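# Move large case to the empty corner of the other pallet

## Task

Take the big case that sits beside two smaller cases on the pallet at the -y end of the track and put it in the free corner of the other pallet, the one holding three cases. Those three may be nudged to make space, but the two smaller cases must finish exactly where they began. No case may overhang its pallet's edge by more than about a finger's width. A case that falls to the floor may be recovered, but it must finish lid up. At the end the tools must have released everything and moved away, and the arrangement must stay put without the robot holding it.

## Robot and tools

ROBOT. Two UR20-type arms, left_arm and right_arm, each ride their own carriage on one shared track running along y at x = 0. left_rail (carrying left_arm) covers the +y half, right_rail (carrying right_arm) the -y half. An arm's base stands at x = 0, y = its carriage's position_m, z = 0.04 m, facing +x. Each arm ends in a vacuum tool of four suction cups on two air channels. 'left' and 'right' are just names, not image sides.

WORLD FRAME. Fixed to the table: table top is z = 0, +z up, +x is where the arms point, +y to their left, y = 0 at the track's middle. The table starts at x = 0.50 and spans y -0.90 to 0.90; off it the floor lies at z = -0.53. cam_pallet_north views the -y track end, cam_pallet_south the +y end; in both, +y runs roughly rightward in the image.

execute_actions. Argument: {"actions": [...]}, run in sequence; an empty list just reports state and images. Each action may hold:
- "rows": 1 to 15 rows, one per control step (1/30 s). Every row is a single list of 16 numbers, each in [-1, 1], covering both arms: left_arm dx, dy, dz, rx, ry, rz, then left suction_a, suction_b, then the same eight for right_arm. dx..rz are an offset, not a pose: the target relative to that cup point's measured pose when the action began (for a call's first action, the last reported pose), in the cup point's own axes. Rows do not add up; each is measured from that same start. Scale: 1.0 = 0.6 m or 180 degrees; rx, ry, rz form one rotation vector. Suction: above 0.01 means on (full vacuum), 0 means off; a setting persists, so repeat an arm's last two suction values to keep them unchanged.
- "steps": 1 to 450, default 15, never fewer than the number of rows. After the rows run out the arm keeps heading for the last row's target.
- "until": stop the action early once conditions on reported device fields hold, e.g. {"right_rail": {"position_status": ["!=", "moving"]}}; numbers need a comparison (=, !=, <, <=, >, >=). {"all": {"status": "ended"}} waits until nothing reads moving; {"any": {"status": "ended"}} until some running motion ends. It never halts arms.
- "left_rail" / "right_rail": {"position_m": m} is an absolute place on the track (left_rail 0.6 to 3, right_rail -3 to -0.6); {"speed_m_s": 0.01 to 1} sets top speed (starts at 1, persists); {"stop": true} alone halts it. Rows never drive a carriage. Send position_m, wait until it stops moving, and only then aim the tool at scene points; a moving carriage carries its arm's tool along. Acceleration is 2 m/s2. Any out-of-range value or unknown name rejects the entire call.

MOTION LIMITS. Each step the commanded pose is clipped to 100 mm and 16 degrees from the measured pose; damped IK favours position over orientation. Joints are speed- and acceleration-limited, so a big move may be unfinished when the result arrives; send the remainder next. Ramp offsets gently (adding 0.01 per row = 6 mm per step) so held cases are not shaken loose. The simulation keeps running while you think, holding the last command. Printed cup positions can be off, more at long reach.

HAND. The cup point is the centre of the four rims; cups face along its +z. Cups sit at x = -62 and +62 mm and y = -104.5 mm (channel a) and +104.5 mm (channel b); overall footprint 227 x 312 mm, each cup 103 mm wide. To grip, switch a channel on and press both its cups fully onto flat, smooth surface; edges, holes or gaps under a cup leak, and one leaking cup ruins its partner. suction_measured_a/b: near 0 = no seal, 0.83+ = airtight, lower for leaky cardboard; settles within about 1.3 s. Each sealed cup pulls about 381 N at 0.7. part_present_a/b switch to 1 above 0.09 and back to 0 below 0.07. Cups shrink up to 21 mm under press or vacuum. A stationary tool turning suction on may lift a resting case. To release: lower in tiny steps until contact, then in one action switch both channels to 0 and withdraw along the tool axis. A cup stuck to the table pins the tool; shut that channel off.

RESULTS. Per arm: end_effector_position (m), end_effector_quat_wxyz, linear and angular velocities, all in the world frame; Joint positions/velocities (rail, shoulder pan, shoulder lift, elbow, wrist 1, wrist 2, wrist 3); Hand target; Wrist force/torque in the tool's own axes (offset up to ~10 N, noisy, saturates ~200 N; 'no reading' is fine). 'pose unreachable' means the clearance check altered or blocked that arm's command. Carriage position_status: moving, done, contact_stop (blocked, may roll back), time_out (look for an obstruction, resend), stopped, stopped_with_arm (give the arm followable rows, then resend), stopped_for_other_arm (move the arms apart, wait 30 steps, resend). position_answer: taken or not_taken (resend once standing).

FAULTS AND HAZARDS. Joint load limits (N m): 693, 693, 407, 100, 100, 100; reaching one, or 400 N of outside force, freezes that arm for 10 s and skips the rest of the call. While part_present is 1 the controller assumes an 11.5 kg load. Never let the arms or anything one tool holds strike or press the other arm; the clearance check does not cover held cases. For a handover, set the case down, turn the giver's suction off before the receiver's comes on, and lift the giver clear. Avoid drops, slams, hard pushes and knocking anything out of the work area.

OTHER TOOLS. zoom_image: camera (cam_high, cam_low, cam_pallet_north, cam_pallet_south, cam_left_wrist, cam_right_wrist; each 504x504) and region [x0, y0, x1, y1] in pixels, at most 504 on a side. read_manual: section "licences" only, no motion. finished_scene: scene = the current scene's number; final, call only once the result is stable and the tools are clear.

Each tool is called after "Emit:" in YAML: its name, and indented under it one key for each argument.

## Session

Emit:
execute_actions:
  actions: []

Scene clock: 0.00 s.
left_arm: end_effector_position=(+0.8501, +2.6856, +0.4385) suction_measured_a=0.00 part_present_a=0 suction_measured_b=0.00 part_present_b=0 end_effector_quat_wxyz=(-0.001, -0.000, +1.000, +0.000) end_effector_velocity=(-0.000, +0.000, +0.000) end_effector_angular_velocity=(-0.000, -0.000, +0.000) | right_arm: end_effector_position=(+0.8498, -2.0182, +0.4411) suction_measured_a=0.01 part_present_a=0 suction_measured_b=0.01 part_present_b=0 end_effector_quat_wxyz=(+0.000, +0.000, +1.000, -0.000) end_effector_velocity=(+0.000, -0.000, -0.000) end_effector_angular_velocity=(+0.000, +0.000, -0.000)
Joint positions: left_arm=[ 2.686 -0.239 -1.497  2.092 -2.165 -1.571  1.331] | right_arm=[-2.018 -0.239 -1.499  2.091 -2.163 -1.572  1.332]
Joint velocities: left_arm=[ 0.  0. -0.  0. -0.  0. -0.] | right_arm=[ 0. -0.  0. -0.  0. -0.  0.]
Wrist force (N, on the end effector, along its own x y z axes, offset not removed): no reading
Wrist torque (N m, same axes, about the end effector's origin, offset not removed): no reading
Hand target (left_arm): +0.850, +2.686, +0.439; -0.001, -0.000, +1.000, +0.000
Hand target (right_arm): +0.850, -2.018, +0.441; +0.000, +0.000, +1.000, -0.000
left_rail: position_m=2.686 position_m_goal=2.686 speed_m_s=1.00 position_status=done position_answer=taken refusals=0
right_rail: position_m=-2.018 position_m_goal=-2.018 speed_m_s=1.00 position_status=done position_answer=taken refusals=0

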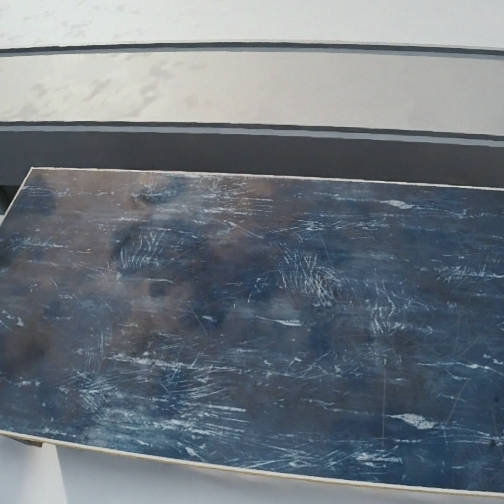

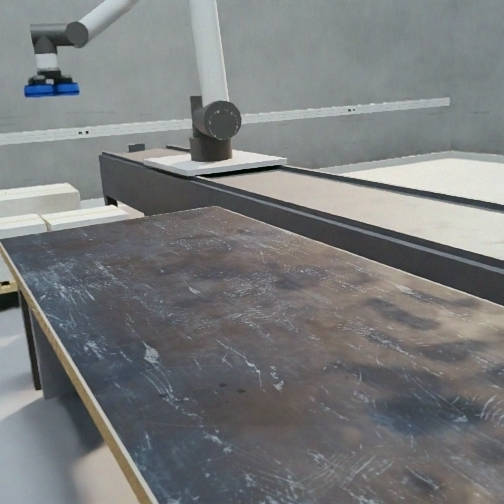

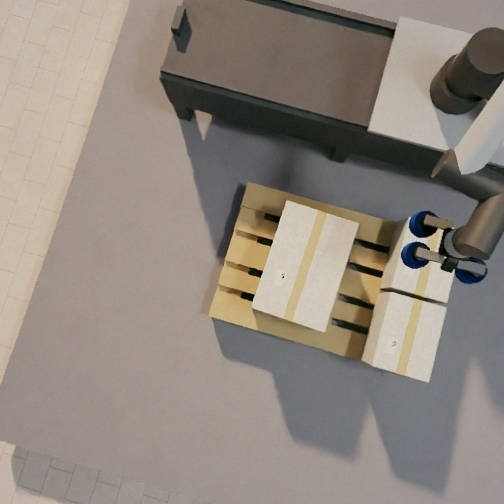

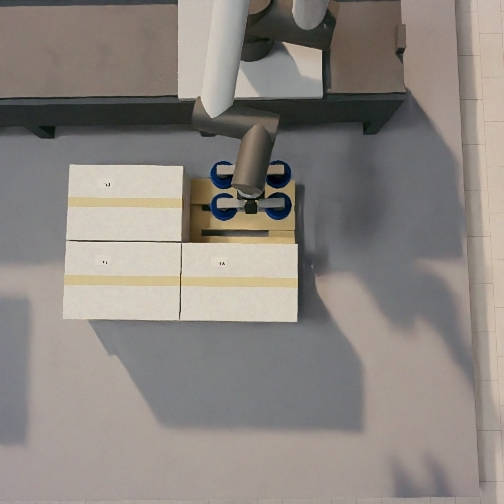

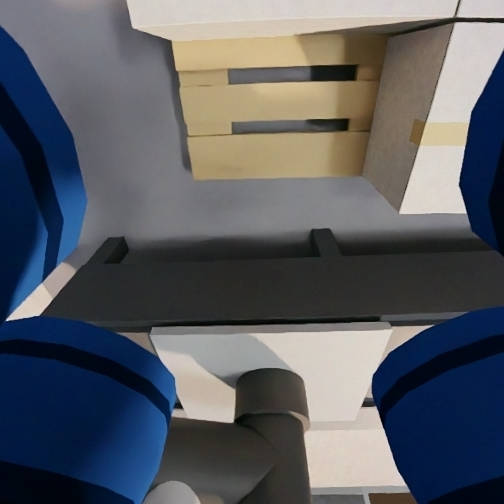

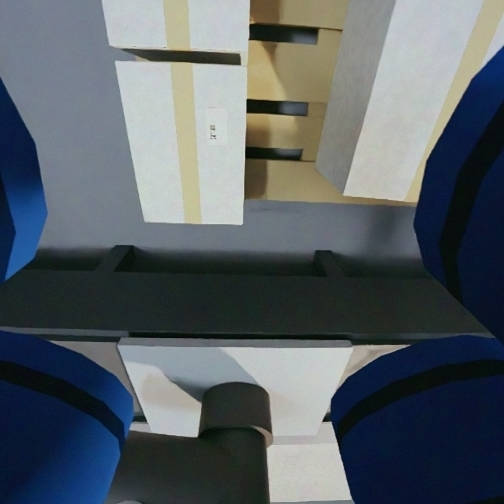

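Emit:
execute_actions:
  actions:
    - {"right_rail":{"position_m":-2.41},"rows":[[0,0,0,0,0,0,0,0,-0.317,0,0.5,0,0,0.5,0,0]],"steps":120}

Scene clock: 30.07 s.
left_arm: end_effector_position=(+0.8501, +2.6856, +0.4385) suction_measured_a=0.00 part_present_a=0 suction_measured_b=0.00 part_present_b=0 end_effector_quat_wxyz=(-0.001, -0.000, +1.000, +0.000) end_effector_velocity=(-0.000, -0.000, +0.000) end_effector_angular_velocity=(-0.000, -0.000, -0.000) | right_arm: end_effector_position=(+1.0404, -2.4110, +0.1412) suction_measured_a=0.01 part_present_a=0 suction_measured_b=0.01 part_present_b=0 end_effector_quat_wxyz=(+0.000, +0.707, +0.707, -0.000) end_effector_velocity=(-0.000, -0.000, -0.000) end_effector_angular_velocity=(-0.000, +0.000, +0.000)
Joint positions: left_arm=[ 2.686 -0.239 -1.497  2.092 -2.165 -1.571  1.331] | right_arm=[-2.41  -0.195 -1.042  1.987 -2.517 -1.572  2.947]
Joint velocities: left_arm=[ 0. -0. -0.  0.  0. -0.  0.] | right_arm=[ 0.  0.  0. -0. -0. -0. -0.]
Wrist force (N, on the end effector, along its own x y z axes, offset not removed): left_arm=[-3.6 -0.2 5.1] | right_arm=[0.0 -0.8 2.0]
Wrist torque (N m, same axes, about the end effector's origin, offset not removed): left_arm=[-0.60 0.45 0.07] | right_arm=[0.07 -0.21 -0.27]
Hand target (left_arm): +0.850, +2.686, +0.439; -0.001, -0.000, +1.000, +0.000
Hand target (right_arm): +1.040, -2.411, +0.141; +0.000, +0.707, +0.707, -0.000
Off the commanded pose (left_arm): 0.000 m, 0 deg.
Off the commanded pose (right_arm): 0.000 m, 0 deg.
left_rail: position_m=2.686 position_m_goal=2.686 speed_m_s=1.00 position_status=done position_answer=taken refusals=0
right_rail: position_m=-2.410 position_m_goal=-2.410 speed_m_s=1.00 position_status=done position_answer=taken refusals=0
camera_calibration (this result's frames):
cam_left_wrist: T_world_to_cam=[[-0.0590499, -0.997966, -0.024024, 2.75405], [-0.820036, 0.0347699, 0.571255, 0.372914], [-0.569258, 0.0534332, -0.820421, 0.806026], [0, 0, 0, 1]] pos_world=[0.927266, 2.69241, 0.514415]
cam_right_wrist: T_world_to_cam=[[-0.998591, -0.0457859, 0.0268374, 0.920007], [-0.0249374, 0.851186, 0.524271, 2.02491], [-0.0468478, 0.522863, -0.851129, 1.52629], [0, 0, 0, 1]] pos_world=[1.04071, -2.47949, 0.21278]

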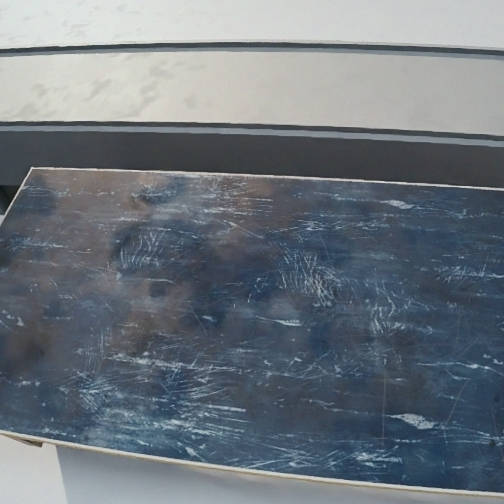

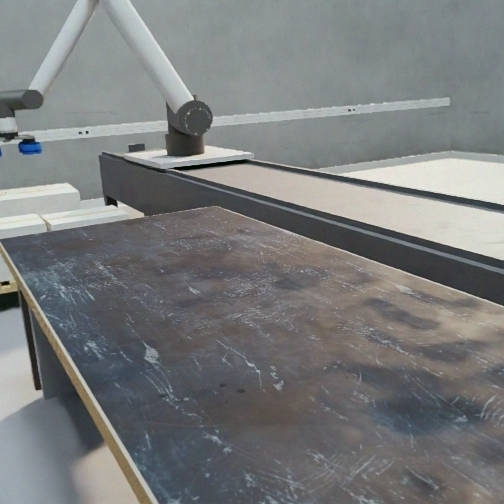

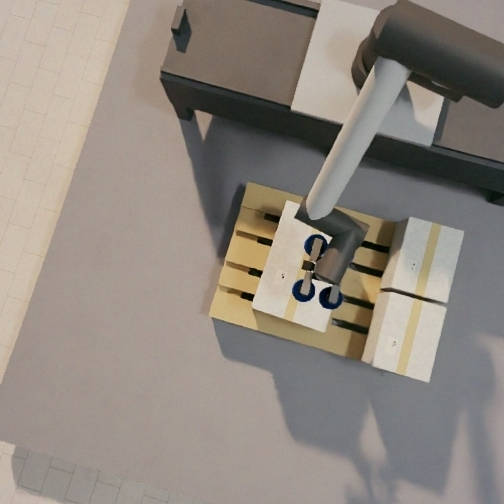

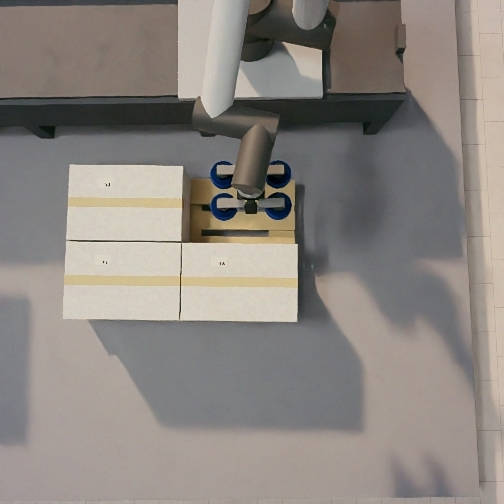

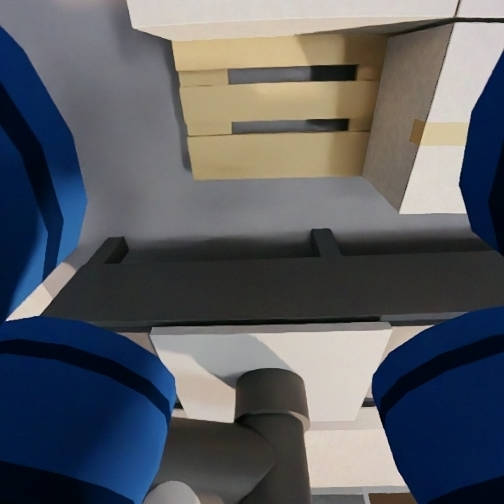

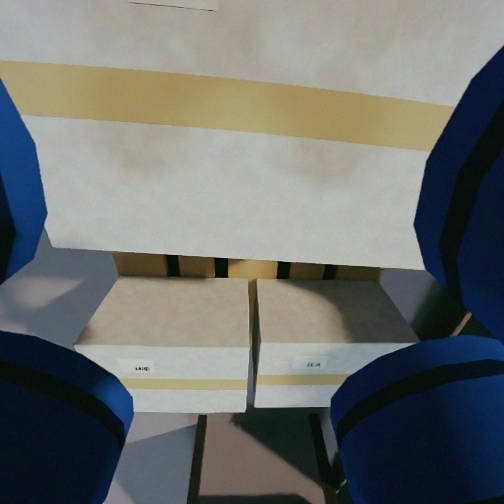

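Emit:
execute_actions:
  actions:
    - {"rows":[[0,0,0,0,0,0,0,0,-0.1,0,0.38,0,0,0,0,0]],"steps":50}
    - {"rows":[[0,0,0,0,0,0,0,0,0,0,0.08,0,0,0,1,1]],"steps":60}

Emit:
zoom_image:
  camera: "cam_pallet_north"
  region: [200, 160, 400, 360]

Scene clock: 50.97 s.
left_arm: end_effector_position=(+0.8501, +2.6856, +0.4385) suction_measured_a=0.00 part_present_a=0 suction_measured_b=0.00 part_present_b=0 end_effector_quat_wxyz=(-0.001, -0.000, +1.000, +0.000) end_effector_velocity=(-0.000, +0.000, +0.000) end_effector_angular_velocity=(-0.000, -0.000, +0.000) | right_arm: end_effector_position=(+1.0415, -2.4714, -0.1089) suction_measured_a=0.93 part_present_a=1 suction_measured_b=0.93 part_present_b=1 end_effector_quat_wxyz=(+0.002, +0.707, +0.707, +0.001) end_effector_velocity=(-0.000, +0.000, -0.000) end_effector_angular_velocity=(+0.000, +0.000, +0.000)
Joint positions: left_arm=[ 2.686 -0.239 -1.497  2.092 -2.165 -1.571  1.331] | right_arm=[-2.41  -0.252 -0.757  1.997 -2.814 -1.572  2.89 ]
Joint velocities: left_arm=[ 0.  0. -0.  0. -0. -0. -0.] | right_arm=[ 0.  0.  0. -0. -0.  0. -0.]
Wrist force (N, on the end effector, along its own x y z axes, offset not removed): left_arm=[-0.2 -0.8 1.1] | right_arm=[9.5 9.3 -47.4]
Wrist torque (N m, same axes, about the end effector's origin, offset not removed): left_arm=[-0.56 0.00 -0.22] | right_arm=[16.28 2.15 -0.71]
Hand target (left_arm): +0.850, +2.686, +0.439; -0.001, -0.000, +1.000, +0.000
Hand target (right_arm): +1.042, -2.471, -0.109; +0.002, +0.707, +0.707, +0.001
Off the commanded pose (left_arm): 0.000 m, 0 deg.
Off the commanded pose (right_arm): 0.026 m, 0 deg.
FORCE FAULT: contact force on the right arm reached its limit, and that arm stopped for 10 seconds. The contact can be on any part of that arm, not only on its tool. That arm's remaining commands of this call were not run. That arm holds still and accepts commands again. Move the arm away from the contact; if what it grips holds it there, let go first. Pushing or pulling that hard again can fault the arm again.
left_rail: position_m=2.686 position_m_goal=2.686 speed_m_s=1.00 position_status=done position_answer=taken refusals=0
right_rail: position_m=-2.410 position_m_goal=-2.410 speed_m_s=1.00 position_status=done position_answer=taken refusals=0
camera_calibration (this result's frames):
cam_left_wrist: T_world_to_cam=[[-0.0590501, -0.997966, -0.024024, 2.75405], [-0.820036, 0.03477, 0.571255, 0.372914], [-0.569258, 0.0534332, -0.820421, 0.806026], [0, 0, 0, 1]] pos_world=[0.927266, 2.69241, 0.514415]
cam_right_wrist: T_world_to_cam=[[-0.99867, -0.0457717, 0.0237516, 0.924869], [-0.0265842, 0.851648, 0.52344, 2.21023], [-0.0441867, 0.522112, -0.851732, 1.34035], [0, 0, 0, 1]] pos_world=[1.04162, -2.53982, -0.0372751]

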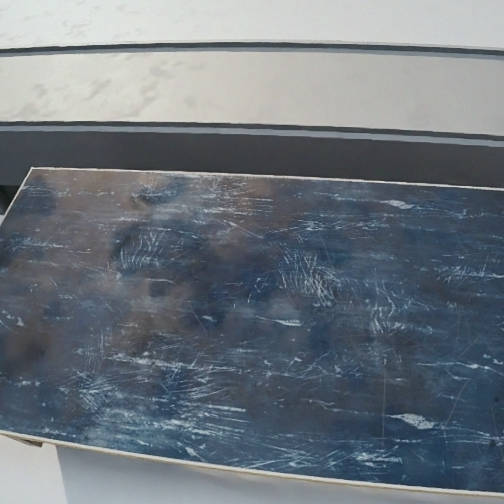

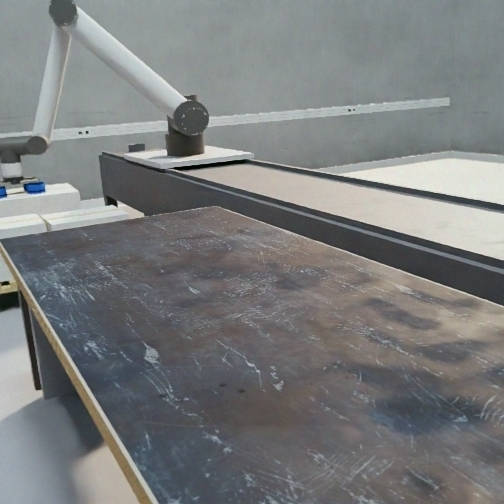

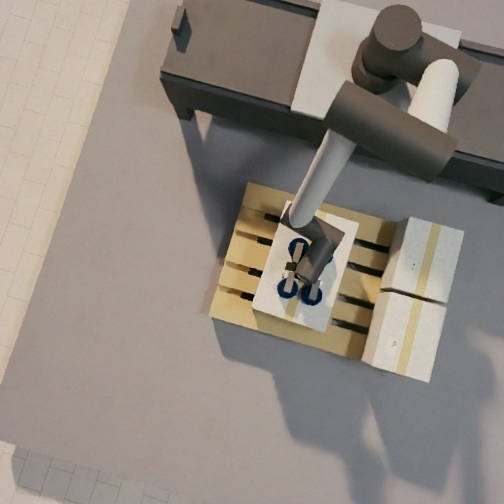

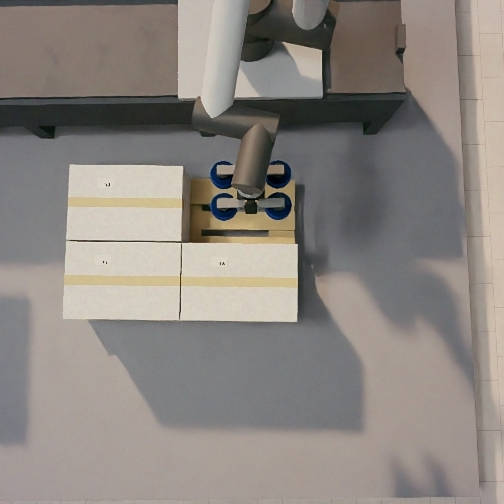

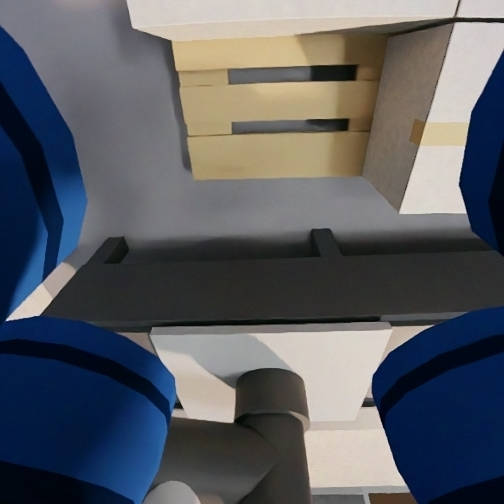

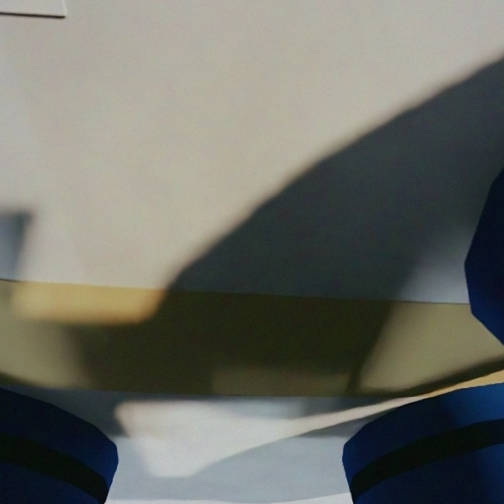

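Region (200, 160, 400, 360) of cam_pallet_north's 504x504 image, scaled by 2.520, with more detail than that image has.

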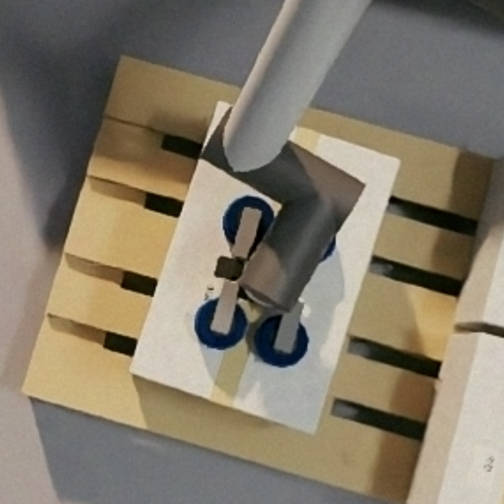

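Emit:
execute_actions:
  actions:
    - {"rows":[[0,0,0,0,0,0,0,0,0,0,-0.01,0,0,0,1,1],[0,0,0,0,0,0,0,0,0,0,-0.03,0,0,0,1,1],[0,0,0,0,0,0,0,0,0,0,-0.05,0,0,0,1,1],[0,0,0,0,0,0,0,0,0,0,-0.08,0,0,0,1,1],[0,0,0,0,0,0,0,0,0,0,-0.1,0,0,0,1,1]],"steps":45}

Scene clock: 60.47 s.
left_arm: end_effector_position=(+0.8501, +2.6856, +0.4385) suction_measured_a=0.00 part_present_a=0 suction_measured_b=0.00 part_present_b=0 end_effector_quat_wxyz=(-0.001, -0.000, +1.000, +0.000) end_effector_velocity=(-0.000, +0.000, +0.000) end_effector_angular_velocity=(-0.000, -0.000, +0.000) | right_arm: end_effector_position=(+1.0413, -2.4713, -0.0489) suction_measured_a=0.93 part_present_a=1 suction_measured_b=0.93 part_present_b=1 end_effector_quat_wxyz=(+0.002, +0.707, +0.707, +0.001) end_effector_velocity=(-0.000, -0.000, +0.000) end_effector_angular_velocity=(-0.000, +0.000, -0.000)
Joint positions: left_arm=[ 2.686 -0.239 -1.497  2.092 -2.165 -1.571  1.331] | right_arm=[-2.41  -0.252 -0.828  2.004 -2.75  -1.572  2.89 ]
Joint velocities: left_arm=[ 0.  0. -0.  0. -0.  0.  0.] | right_arm=[ 0. -0. -0.  0.  0. -0. -0.]
Wrist force (N, on the end effector, along its own x y z axes, offset not removed): left_arm=[-1.5 -3.0 4.8] | right_arm=[-1.7 -0.7 50.8]
Wrist torque (N m, same axes, about the end effector's origin, offset not removed): left_arm=[-0.94 0.22 -0.09] | right_arm=[4.09 2.52 -0.25]
Hand target (left_arm): +0.850, +2.686, +0.439; -0.001, -0.000, +1.000, +0.000
Hand target (right_arm): +1.041, -2.471, -0.049; +0.002, +0.707, +0.707, +0.001
Off the commanded pose (left_arm): 0.000 m, 0 deg.
Off the commanded pose (right_arm): 0.000 m, 0 deg.
left_rail: position_m=2.686 position_m_goal=2.686 speed_m_s=1.00 position_status=done position_answer=taken refusals=0
right_rail: position_m=-2.410 position_m_goal=-2.410 speed_m_s=1.00 position_status=done position_answer=taken refusals=0
camera_calibration (this result's frames):
cam_left_wrist: T_world_to_cam=[[-0.0590501, -0.997966, -0.0240238, 2.75405], [-0.820036, 0.0347702, 0.571255, 0.372914], [-0.569258, 0.053433, -0.820421, 0.806027], [0, 0, 0, 1]] pos_world=[0.927266, 2.69241, 0.514415]
cam_right_wrist: T_world_to_cam=[[-0.99867, -0.0457566, 0.023749, 0.923227], [-0.0265719, 0.851639, 0.523454, 2.17869], [-0.044177, 0.522127, -0.851723, 1.39144], [0, 0, 0, 1]] pos_world=[1.04136, -2.53973, 0.0227465]

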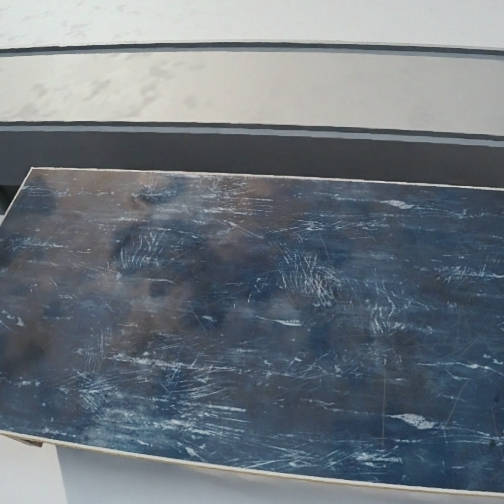

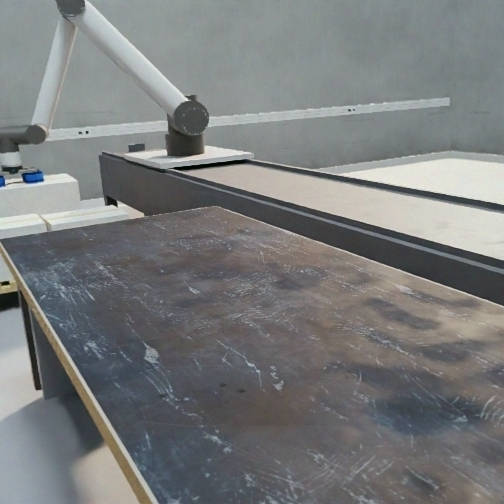

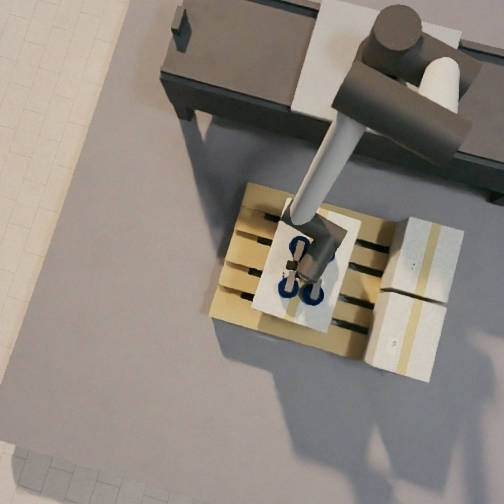

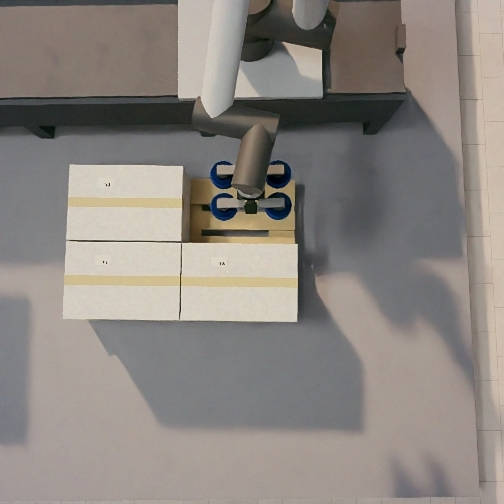

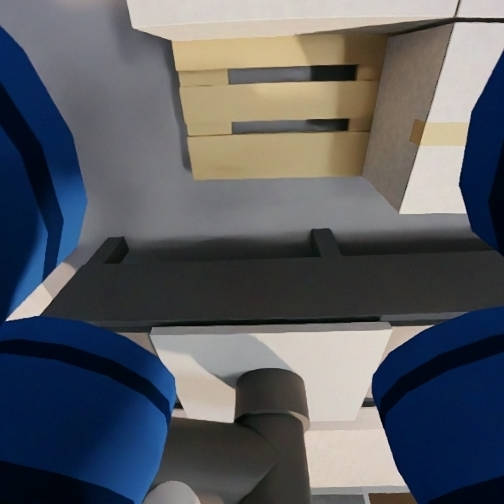

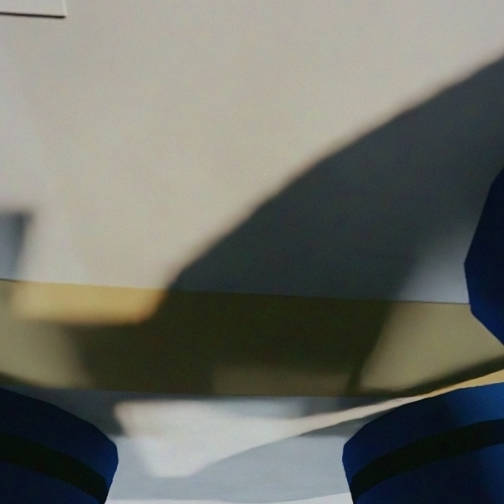

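Emit:
execute_actions:
  actions:
    - {"rows":[[0,0,0,0,0,0,0,0,0,0,-0.05,0,0,0,1,1],[0,0,0,0,0,0,0,0,0,0,-0.1,0,0,0,1,1],[0,0,0,0,0,0,0,0,0,0,-0.85,0,0,0,1,1]],"steps":75}
    - {"rows":[[0,0,0,0,0,0,0,0,0,0,0,0,0,-0.08,1,1],[0,0,0,0,0,0,0,0,0,0,0,0,0,-0.16,1,1],[0,0,0,0,0,0,0,0,0,0,0,0,0,-0.5,1,1]],"steps":60,"right_rail":{"position_m":-0.6,"speed_m_s":0.7}}
    - {"steps":150,"until":{"all":{"status":"ended"}}}
    - {"rows":[[0,0,0,0,0,0,0,0,0,0.1,0,0,0,0,1,1],[0,0,0,0,0,0,0,0,0,0.2,0,0,0,0,1,1],[0,0,0,0,0,0,0,0,0,1,0,0,0,0,1,1]],"steps":90,"left_rail":{"position_m":1.6}}
    - {"rows":[[0,0,0,0,0,0,0,0,0,0,0.33,0,0,0,1,1]],"steps":45}

Scene clock: 91.23 s.
left_arm: end_effector_position=(+0.8501, +1.5996, +0.4385) suction_measured_a=0.00 part_present_a=0 suction_measured_b=0.00 part_present_b=0 end_effector_quat_wxyz=(-0.001, -0.000, +1.000, +0.000) end_effector_velocity=(-0.000, +0.000, +0.000) end_effector_angular_velocity=(-0.000, -0.000, +0.000) | right_arm: end_effector_position=(+1.0402, -0.0607, +0.2779) suction_measured_a=0.93 part_present_a=1 suction_measured_b=0.93 part_present_b=1 end_effector_quat_wxyz=(+0.003, +0.000, +1.000, +0.000) end_effector_velocity=(+0.000, -0.000, -0.000) end_effector_angular_velocity=(-0.000, +0.000, +0.000)
Joint positions: left_arm=[ 1.6   -0.239 -1.497  2.092 -2.165 -1.571  1.331] | right_arm=[-0.6    0.306 -1.051  1.733 -2.258 -1.572  1.878]
Joint velocities: left_arm=[ 0.  0. -0.  0. -0.  0. -0.] | right_arm=[ 0. -0.  0. -0.  0. -0. -0.]
Wrist force (N, on the end effector, along its own x y z axes, offset not removed): left_arm=[2.6 3.4 6.0] | right_arm=[3.4 4.5 -48.2]
Wrist torque (N m, same axes, about the end effector's origin, offset not removed): left_arm=[0.09 -0.47 0.03] | right_arm=[2.26 19.04 -1.32]
Hand target (left_arm): +0.850, +1.600, +0.439; -0.001, -0.000, +1.000, +0.000
Hand target (right_arm): +1.040, -0.061, +0.278; +0.003, +0.000, +1.000, +0.000
Off the commanded pose (left_arm): 0.000 m, 0 deg.
Off the commanded pose (right_arm): 0.015 m, 0 deg.
FORCE FAULT: contact force on the right arm reached its limit, and that arm stopped for 10 seconds. The contact can be on any part of that arm, not only on its tool. That arm's remaining commands of this call were not run. That arm holds still and accepts commands again. Move the arm away from the contact; if what it grips holds it there, let go first. Pushing or pulling that hard again can fault the arm again.
left_rail: position_m=1.600 position_m_goal=1.600 speed_m_s=1.00 position_status=done position_answer=taken refusals=0
right_rail: position_m=-0.600 position_m_goal=-0.600 speed_m_s=0.70 position_status=done position_answer=taken refusals=0
camera_calibration (this result's frames):
cam_left_wrist: T_world_to_cam=[[-0.05905, -0.997966, -0.024024, 1.67023], [-0.820036, 0.03477, 0.571255, 0.410675], [-0.569258, 0.0534332, -0.820421, 0.864056], [0, 0, 0, 1]] pos_world=[0.927266, 1.60639, 0.514415]
cam_right_wrist: T_world_to_cam=[[0.0458521, -0.998588, 0.0268358, -0.120514], [-0.853713, -0.0252219, 0.520133, 0.762702], [-0.518722, -0.0467593, -0.853663, 0.870788], [0, 0, 0, 1]] pos_world=[1.10835, -0.0603897, 0.349887]

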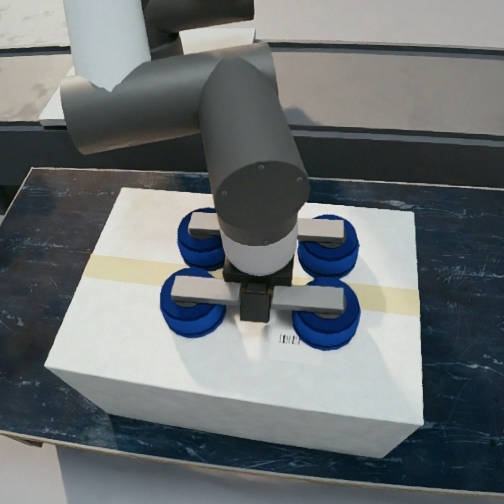

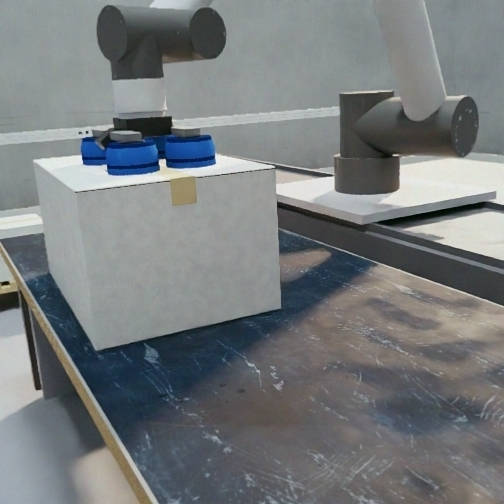

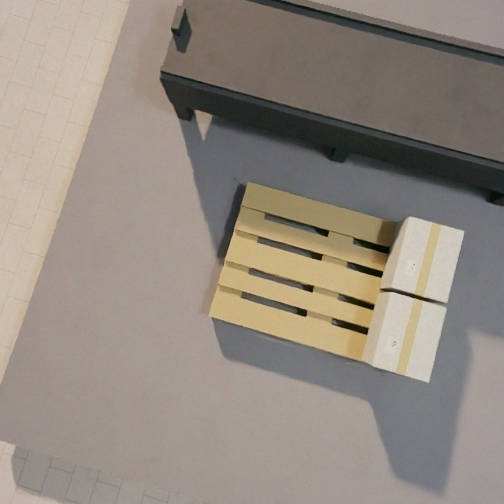

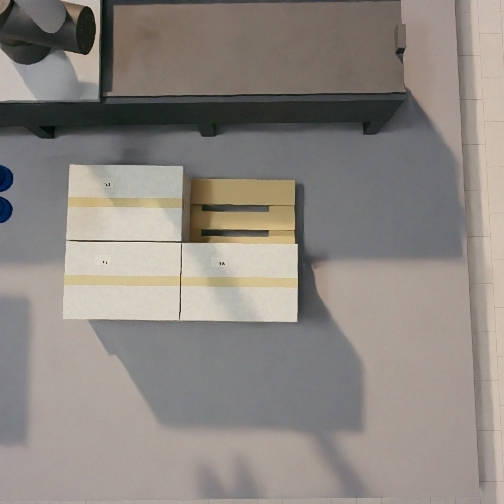

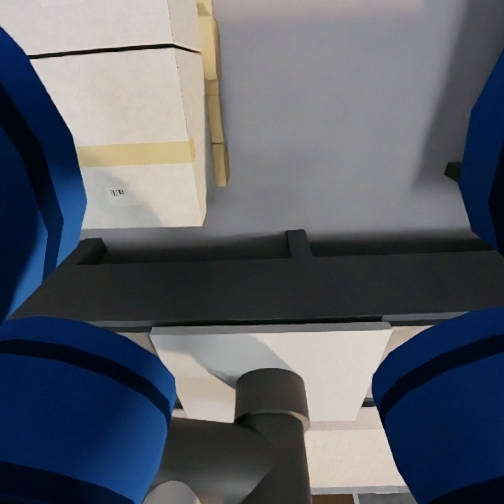

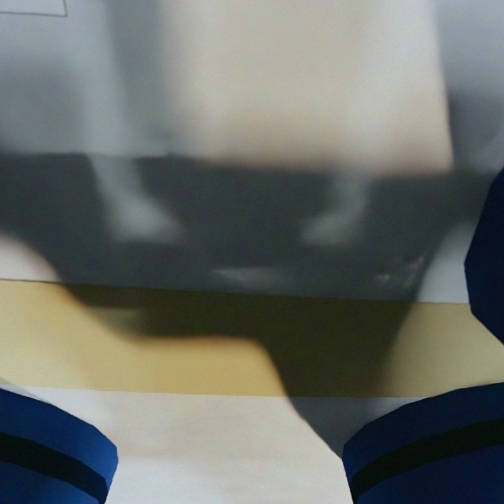

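Emit:
execute_actions:
  actions:
    - {"rows":[[0,0,0,0,0,0,0,0,0,0,-0.3,0,0,0,0,0]],"steps":35}
    - {"rows":[[0,0,0,0,0,0,0,0,0,-1,0,0,0,0,0,0]],"steps":45}
    - {"right_rail":{"position_m":-1.8,"speed_m_s":1},"steps":90,"until":{"all":{"status":"ended"}}}
    - {"left_rail":{"position_m":0.6},"steps":90,"until":{"all":{"status":"ended"}}}

Scene clock: 102.67 s.
left_arm: end_effector_position=(+0.8501, +0.5995, +0.4385) suction_measured_a=0.00 part_present_a=0 suction_measured_b=0.00 part_present_b=0 end_effector_quat_wxyz=(-0.001, -0.000, +1.000, +0.000) end_effector_velocity=(+0.000, +0.000, -0.000) end_effector_angular_velocity=(+0.000, +0.000, +0.000) | right_arm: end_effector_position=(+1.0387, -1.8609, +0.4572) suction_measured_a=0.01 part_present_a=0 suction_measured_b=0.01 part_present_b=0 end_effector_quat_wxyz=(+0.003, +0.000, +1.000, +0.000) end_effector_velocity=(-0.000, +0.000, -0.000) end_effector_angular_velocity=(+0.000, +0.000, -0.000)
Joint positions: left_arm=[ 0.6   -0.239 -1.497  2.092 -2.165 -1.571  1.331] | right_arm=[-1.8   -0.253 -1.303  1.824 -2.097 -1.569  1.318]
Joint velocities: left_arm=[ 0.  0.  0. -0.  0. -0.  0.] | right_arm=[0. 0. 0. 0. 0. 0. 0.]
Wrist force (N, on the end effector, along its own x y z axes, offset not removed): left_arm=[3.3 2.2 3.3] | right_arm=[-2.4 -1.6 0.6]
Wrist torque (N m, same axes, about the end effector's origin, offset not removed): left_arm=[-0.16 -0.66 0.02] | right_arm=[0.01 0.14 -0.31]
Hand target (left_arm): +0.850, +0.600, +0.439; -0.001, -0.000, +1.000, +0.000
Hand target (right_arm): +1.039, -1.861, +0.457; +0.003, +0.000, +1.000, +0.000
Off the commanded pose (left_arm): 0.000 m, 0 deg.
Off the commanded pose (right_arm): 0.001 m, 0 deg.
left_rail: position_m=0.600 position_m_goal=0.600 speed_m_s=1.00 position_status=done position_answer=taken refusals=0
right_rail: position_m=-1.800 position_m_goal=-1.800 speed_m_s=1.00 position_status=done position_answer=taken refusals=0
camera_calibration (this result's frames):
cam_left_wrist: T_world_to_cam=[[-0.0591392, -0.997961, -0.0240241, 0.672221], [-0.820032, 0.0348432, 0.571255, 0.445403], [-0.569253, 0.0534842, -0.820421, 0.917461], [0, 0, 0, 1]] pos_world=[0.927267, 0.606261, 0.514415]
cam_right_wrist: T_world_to_cam=[[0.0458871, -0.998584, 0.0269185, -1.92294], [-0.853494, -0.0251891, 0.520494, 0.622381], [-0.519079, -0.0468587, -0.853441, 0.93893], [0, 0, 0, 1]] pos_world=[1.10682, -1.86054, 0.529138]

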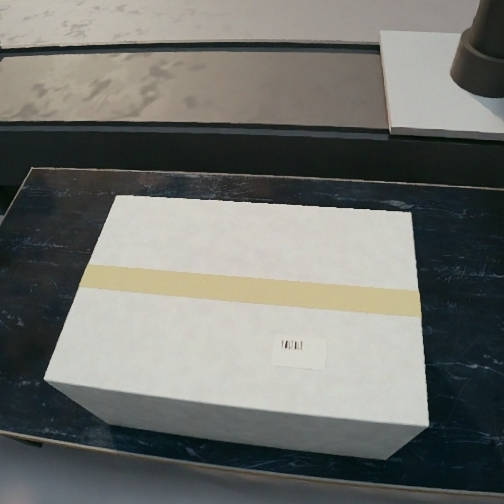

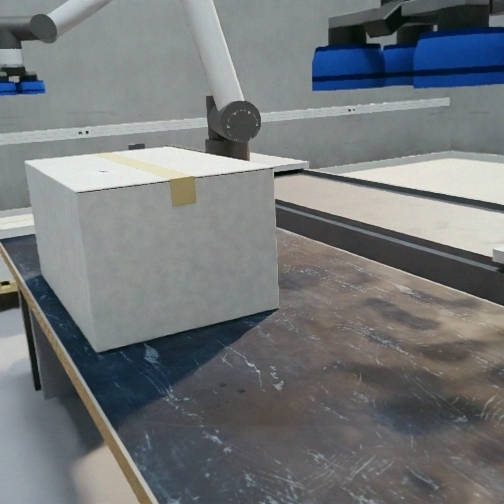

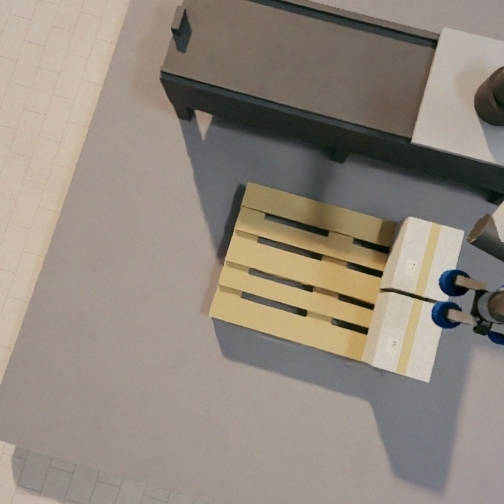

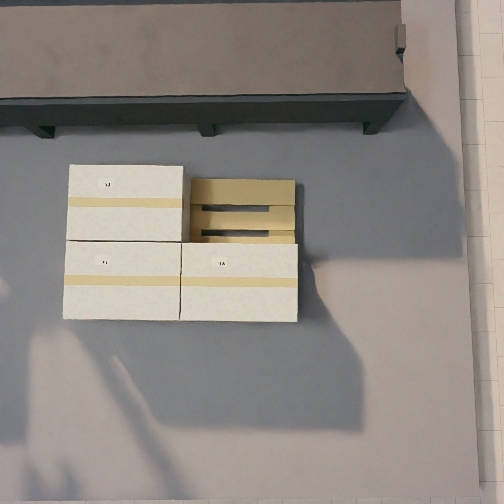

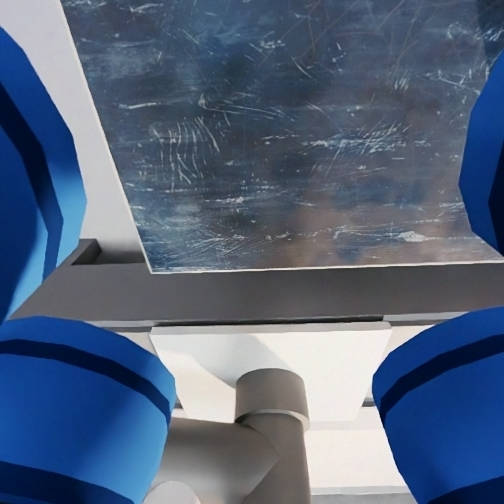

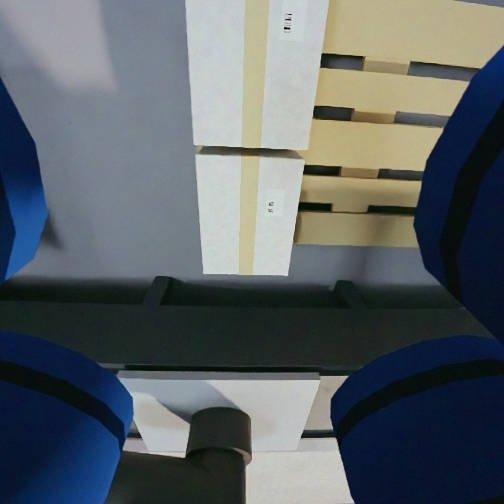

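Emit:
execute_actions:
  actions:
    - {"rows":[[0,0,0,0,0,0,0,0,0,0,0,0,0,0,0,0],[0,0,0,0,0,0,0,0,0,0,0,0,0,0,0,0],[-0.35,-0.55,0,0,0,0,0,0,0,0,0,0,0,0,0,0]],"steps":40}
    - {"rows":[[0,-0.55,0.18,0,0,0,0,0,0,0,0,0,0,0,0,0]],"steps":45}
    - {"rows":[[0,0,0.06,0,0,0,1,1,0,0,0,0,0,0,0,0]],"steps":45,"until":{"all":{"status":"ended"}}}
    - {"steps":30}

Scene clock: 132.17 s.
left_arm: end_effector_position=(+1.0589, -0.0597, +0.2940) suction_measured_a=0.90 part_present_a=1 suction_measured_b=0.90 part_present_b=1 end_effector_quat_wxyz=(-0.000, -0.000, +1.000, +0.000) end_effector_velocity=(+0.000, -0.000, +0.000) end_effector_angular_velocity=(-0.000, -0.000, -0.001) | right_arm: end_effector_position=(+1.0387, -1.8609, +0.4572) suction_measured_a=0.01 part_present_a=0 suction_measured_b=0.01 part_present_b=0 end_effector_quat_wxyz=(+0.003, +0.000, +1.000, +0.000) end_effector_velocity=(+0.000, -0.000, -0.000) end_effector_angular_velocity=(-0.000, +0.000, -0.000)
Joint positions: left_arm=[ 0.6   -0.719 -0.99   1.595 -2.175 -1.571  0.852] | right_arm=[-1.8   -0.253 -1.303  1.824 -2.097 -1.569  1.318]
Joint velocities: left_arm=[ 0.    -0.    -0.     0.    -0.    -0.     0.001] | right_arm=[ 0. -0.  0.  0. -0. -0.  0.]
Wrist force (N, on the end effector, along its own x y z axes, offset not removed): left_arm=[1.5 2.4 52.3] | right_arm=[-1.8 -2.8 0.3]
Wrist torque (N m, same axes, about the end effector's origin, offset not removed): left_arm=[4.00 0.42 0.07] | right_arm=[-0.24 -0.02 -0.31]
Hand target (left_arm): +1.059, -0.060, +0.294; -0.000, -0.000, +1.000, +0.000
Hand target (right_arm): +1.039, -1.861, +0.457; +0.003, +0.000, +1.000, +0.000
Off the commanded pose (left_arm): 0.000 m, 0 deg.
Off the commanded pose (right_arm): 0.000 m, 0 deg.
left_rail: position_m=0.600 position_m_goal=0.600 speed_m_s=1.00 position_status=done position_answer=taken refusals=0
right_rail: position_m=-1.800 position_m_goal=-1.800 speed_m_s=1.00 position_status=done position_answer=taken refusals=0
camera_calibration (this result's frames):
cam_left_wrist: T_world_to_cam=[[-0.0590591, -0.997953, -0.0245294, 0.023336], [-0.820221, 0.0345057, 0.571005, 0.722418], [-0.56899, 0.0538426, -0.82058, 0.952766], [0, 0, 0, 1]] pos_world=[1.13603, -0.0529387, 0.369889]
cam_right_wrist: T_world_to_cam=[[0.0458867, -0.998584, 0.0269237, -1.92294], [-0.853502, -0.0251868, 0.52048, 0.622386], [-0.519065, -0.0468625, -0.853449, 0.938925], [0, 0, 0, 1]] pos_world=[1.10681, -1.86054, 0.529158]

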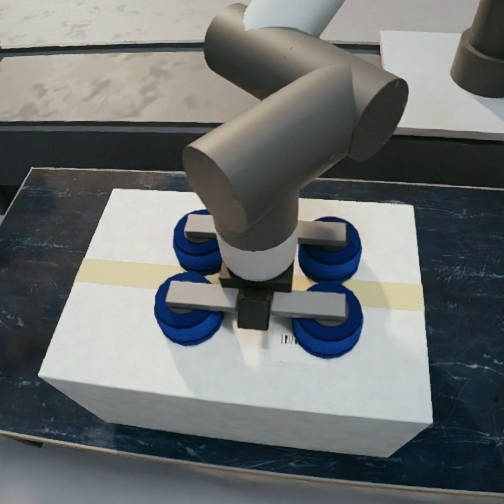

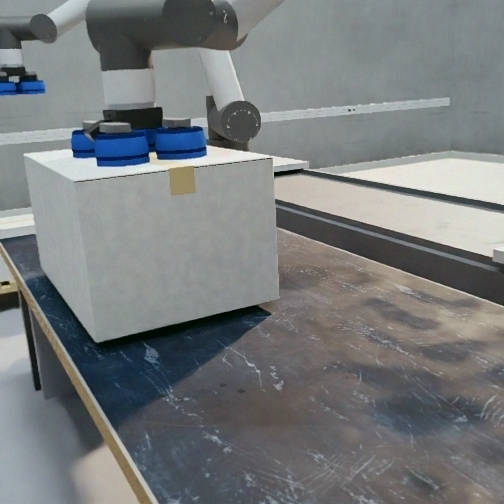

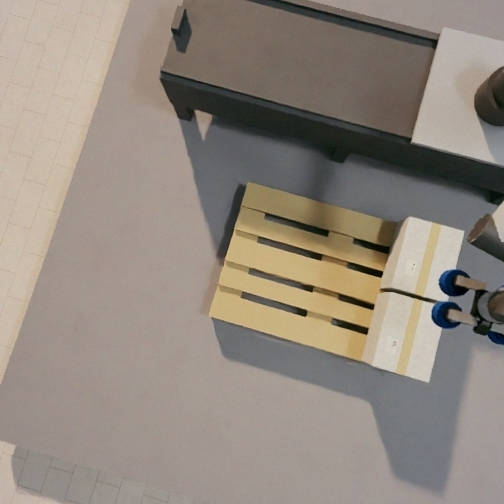

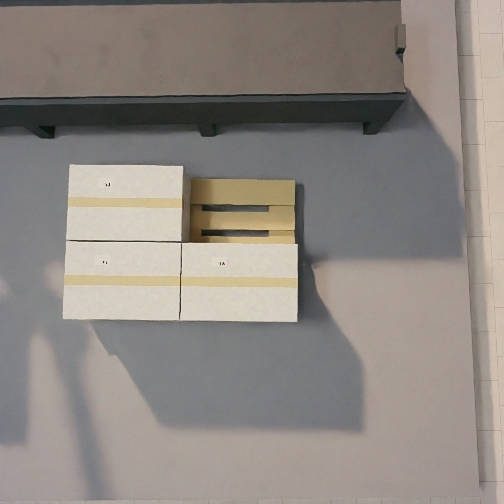

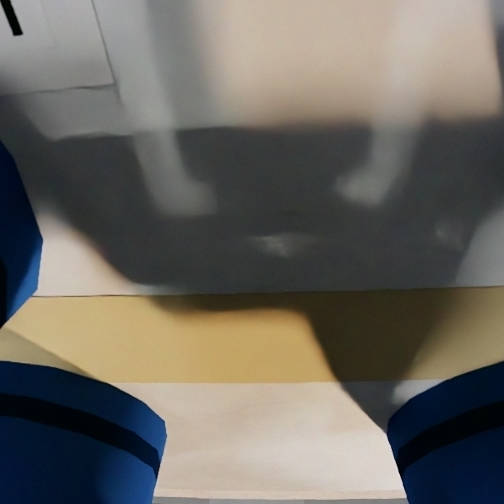

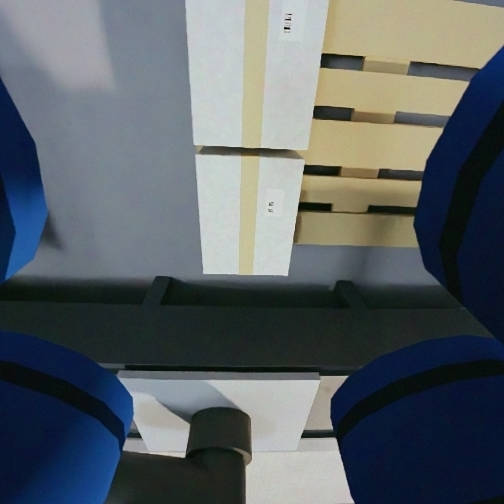

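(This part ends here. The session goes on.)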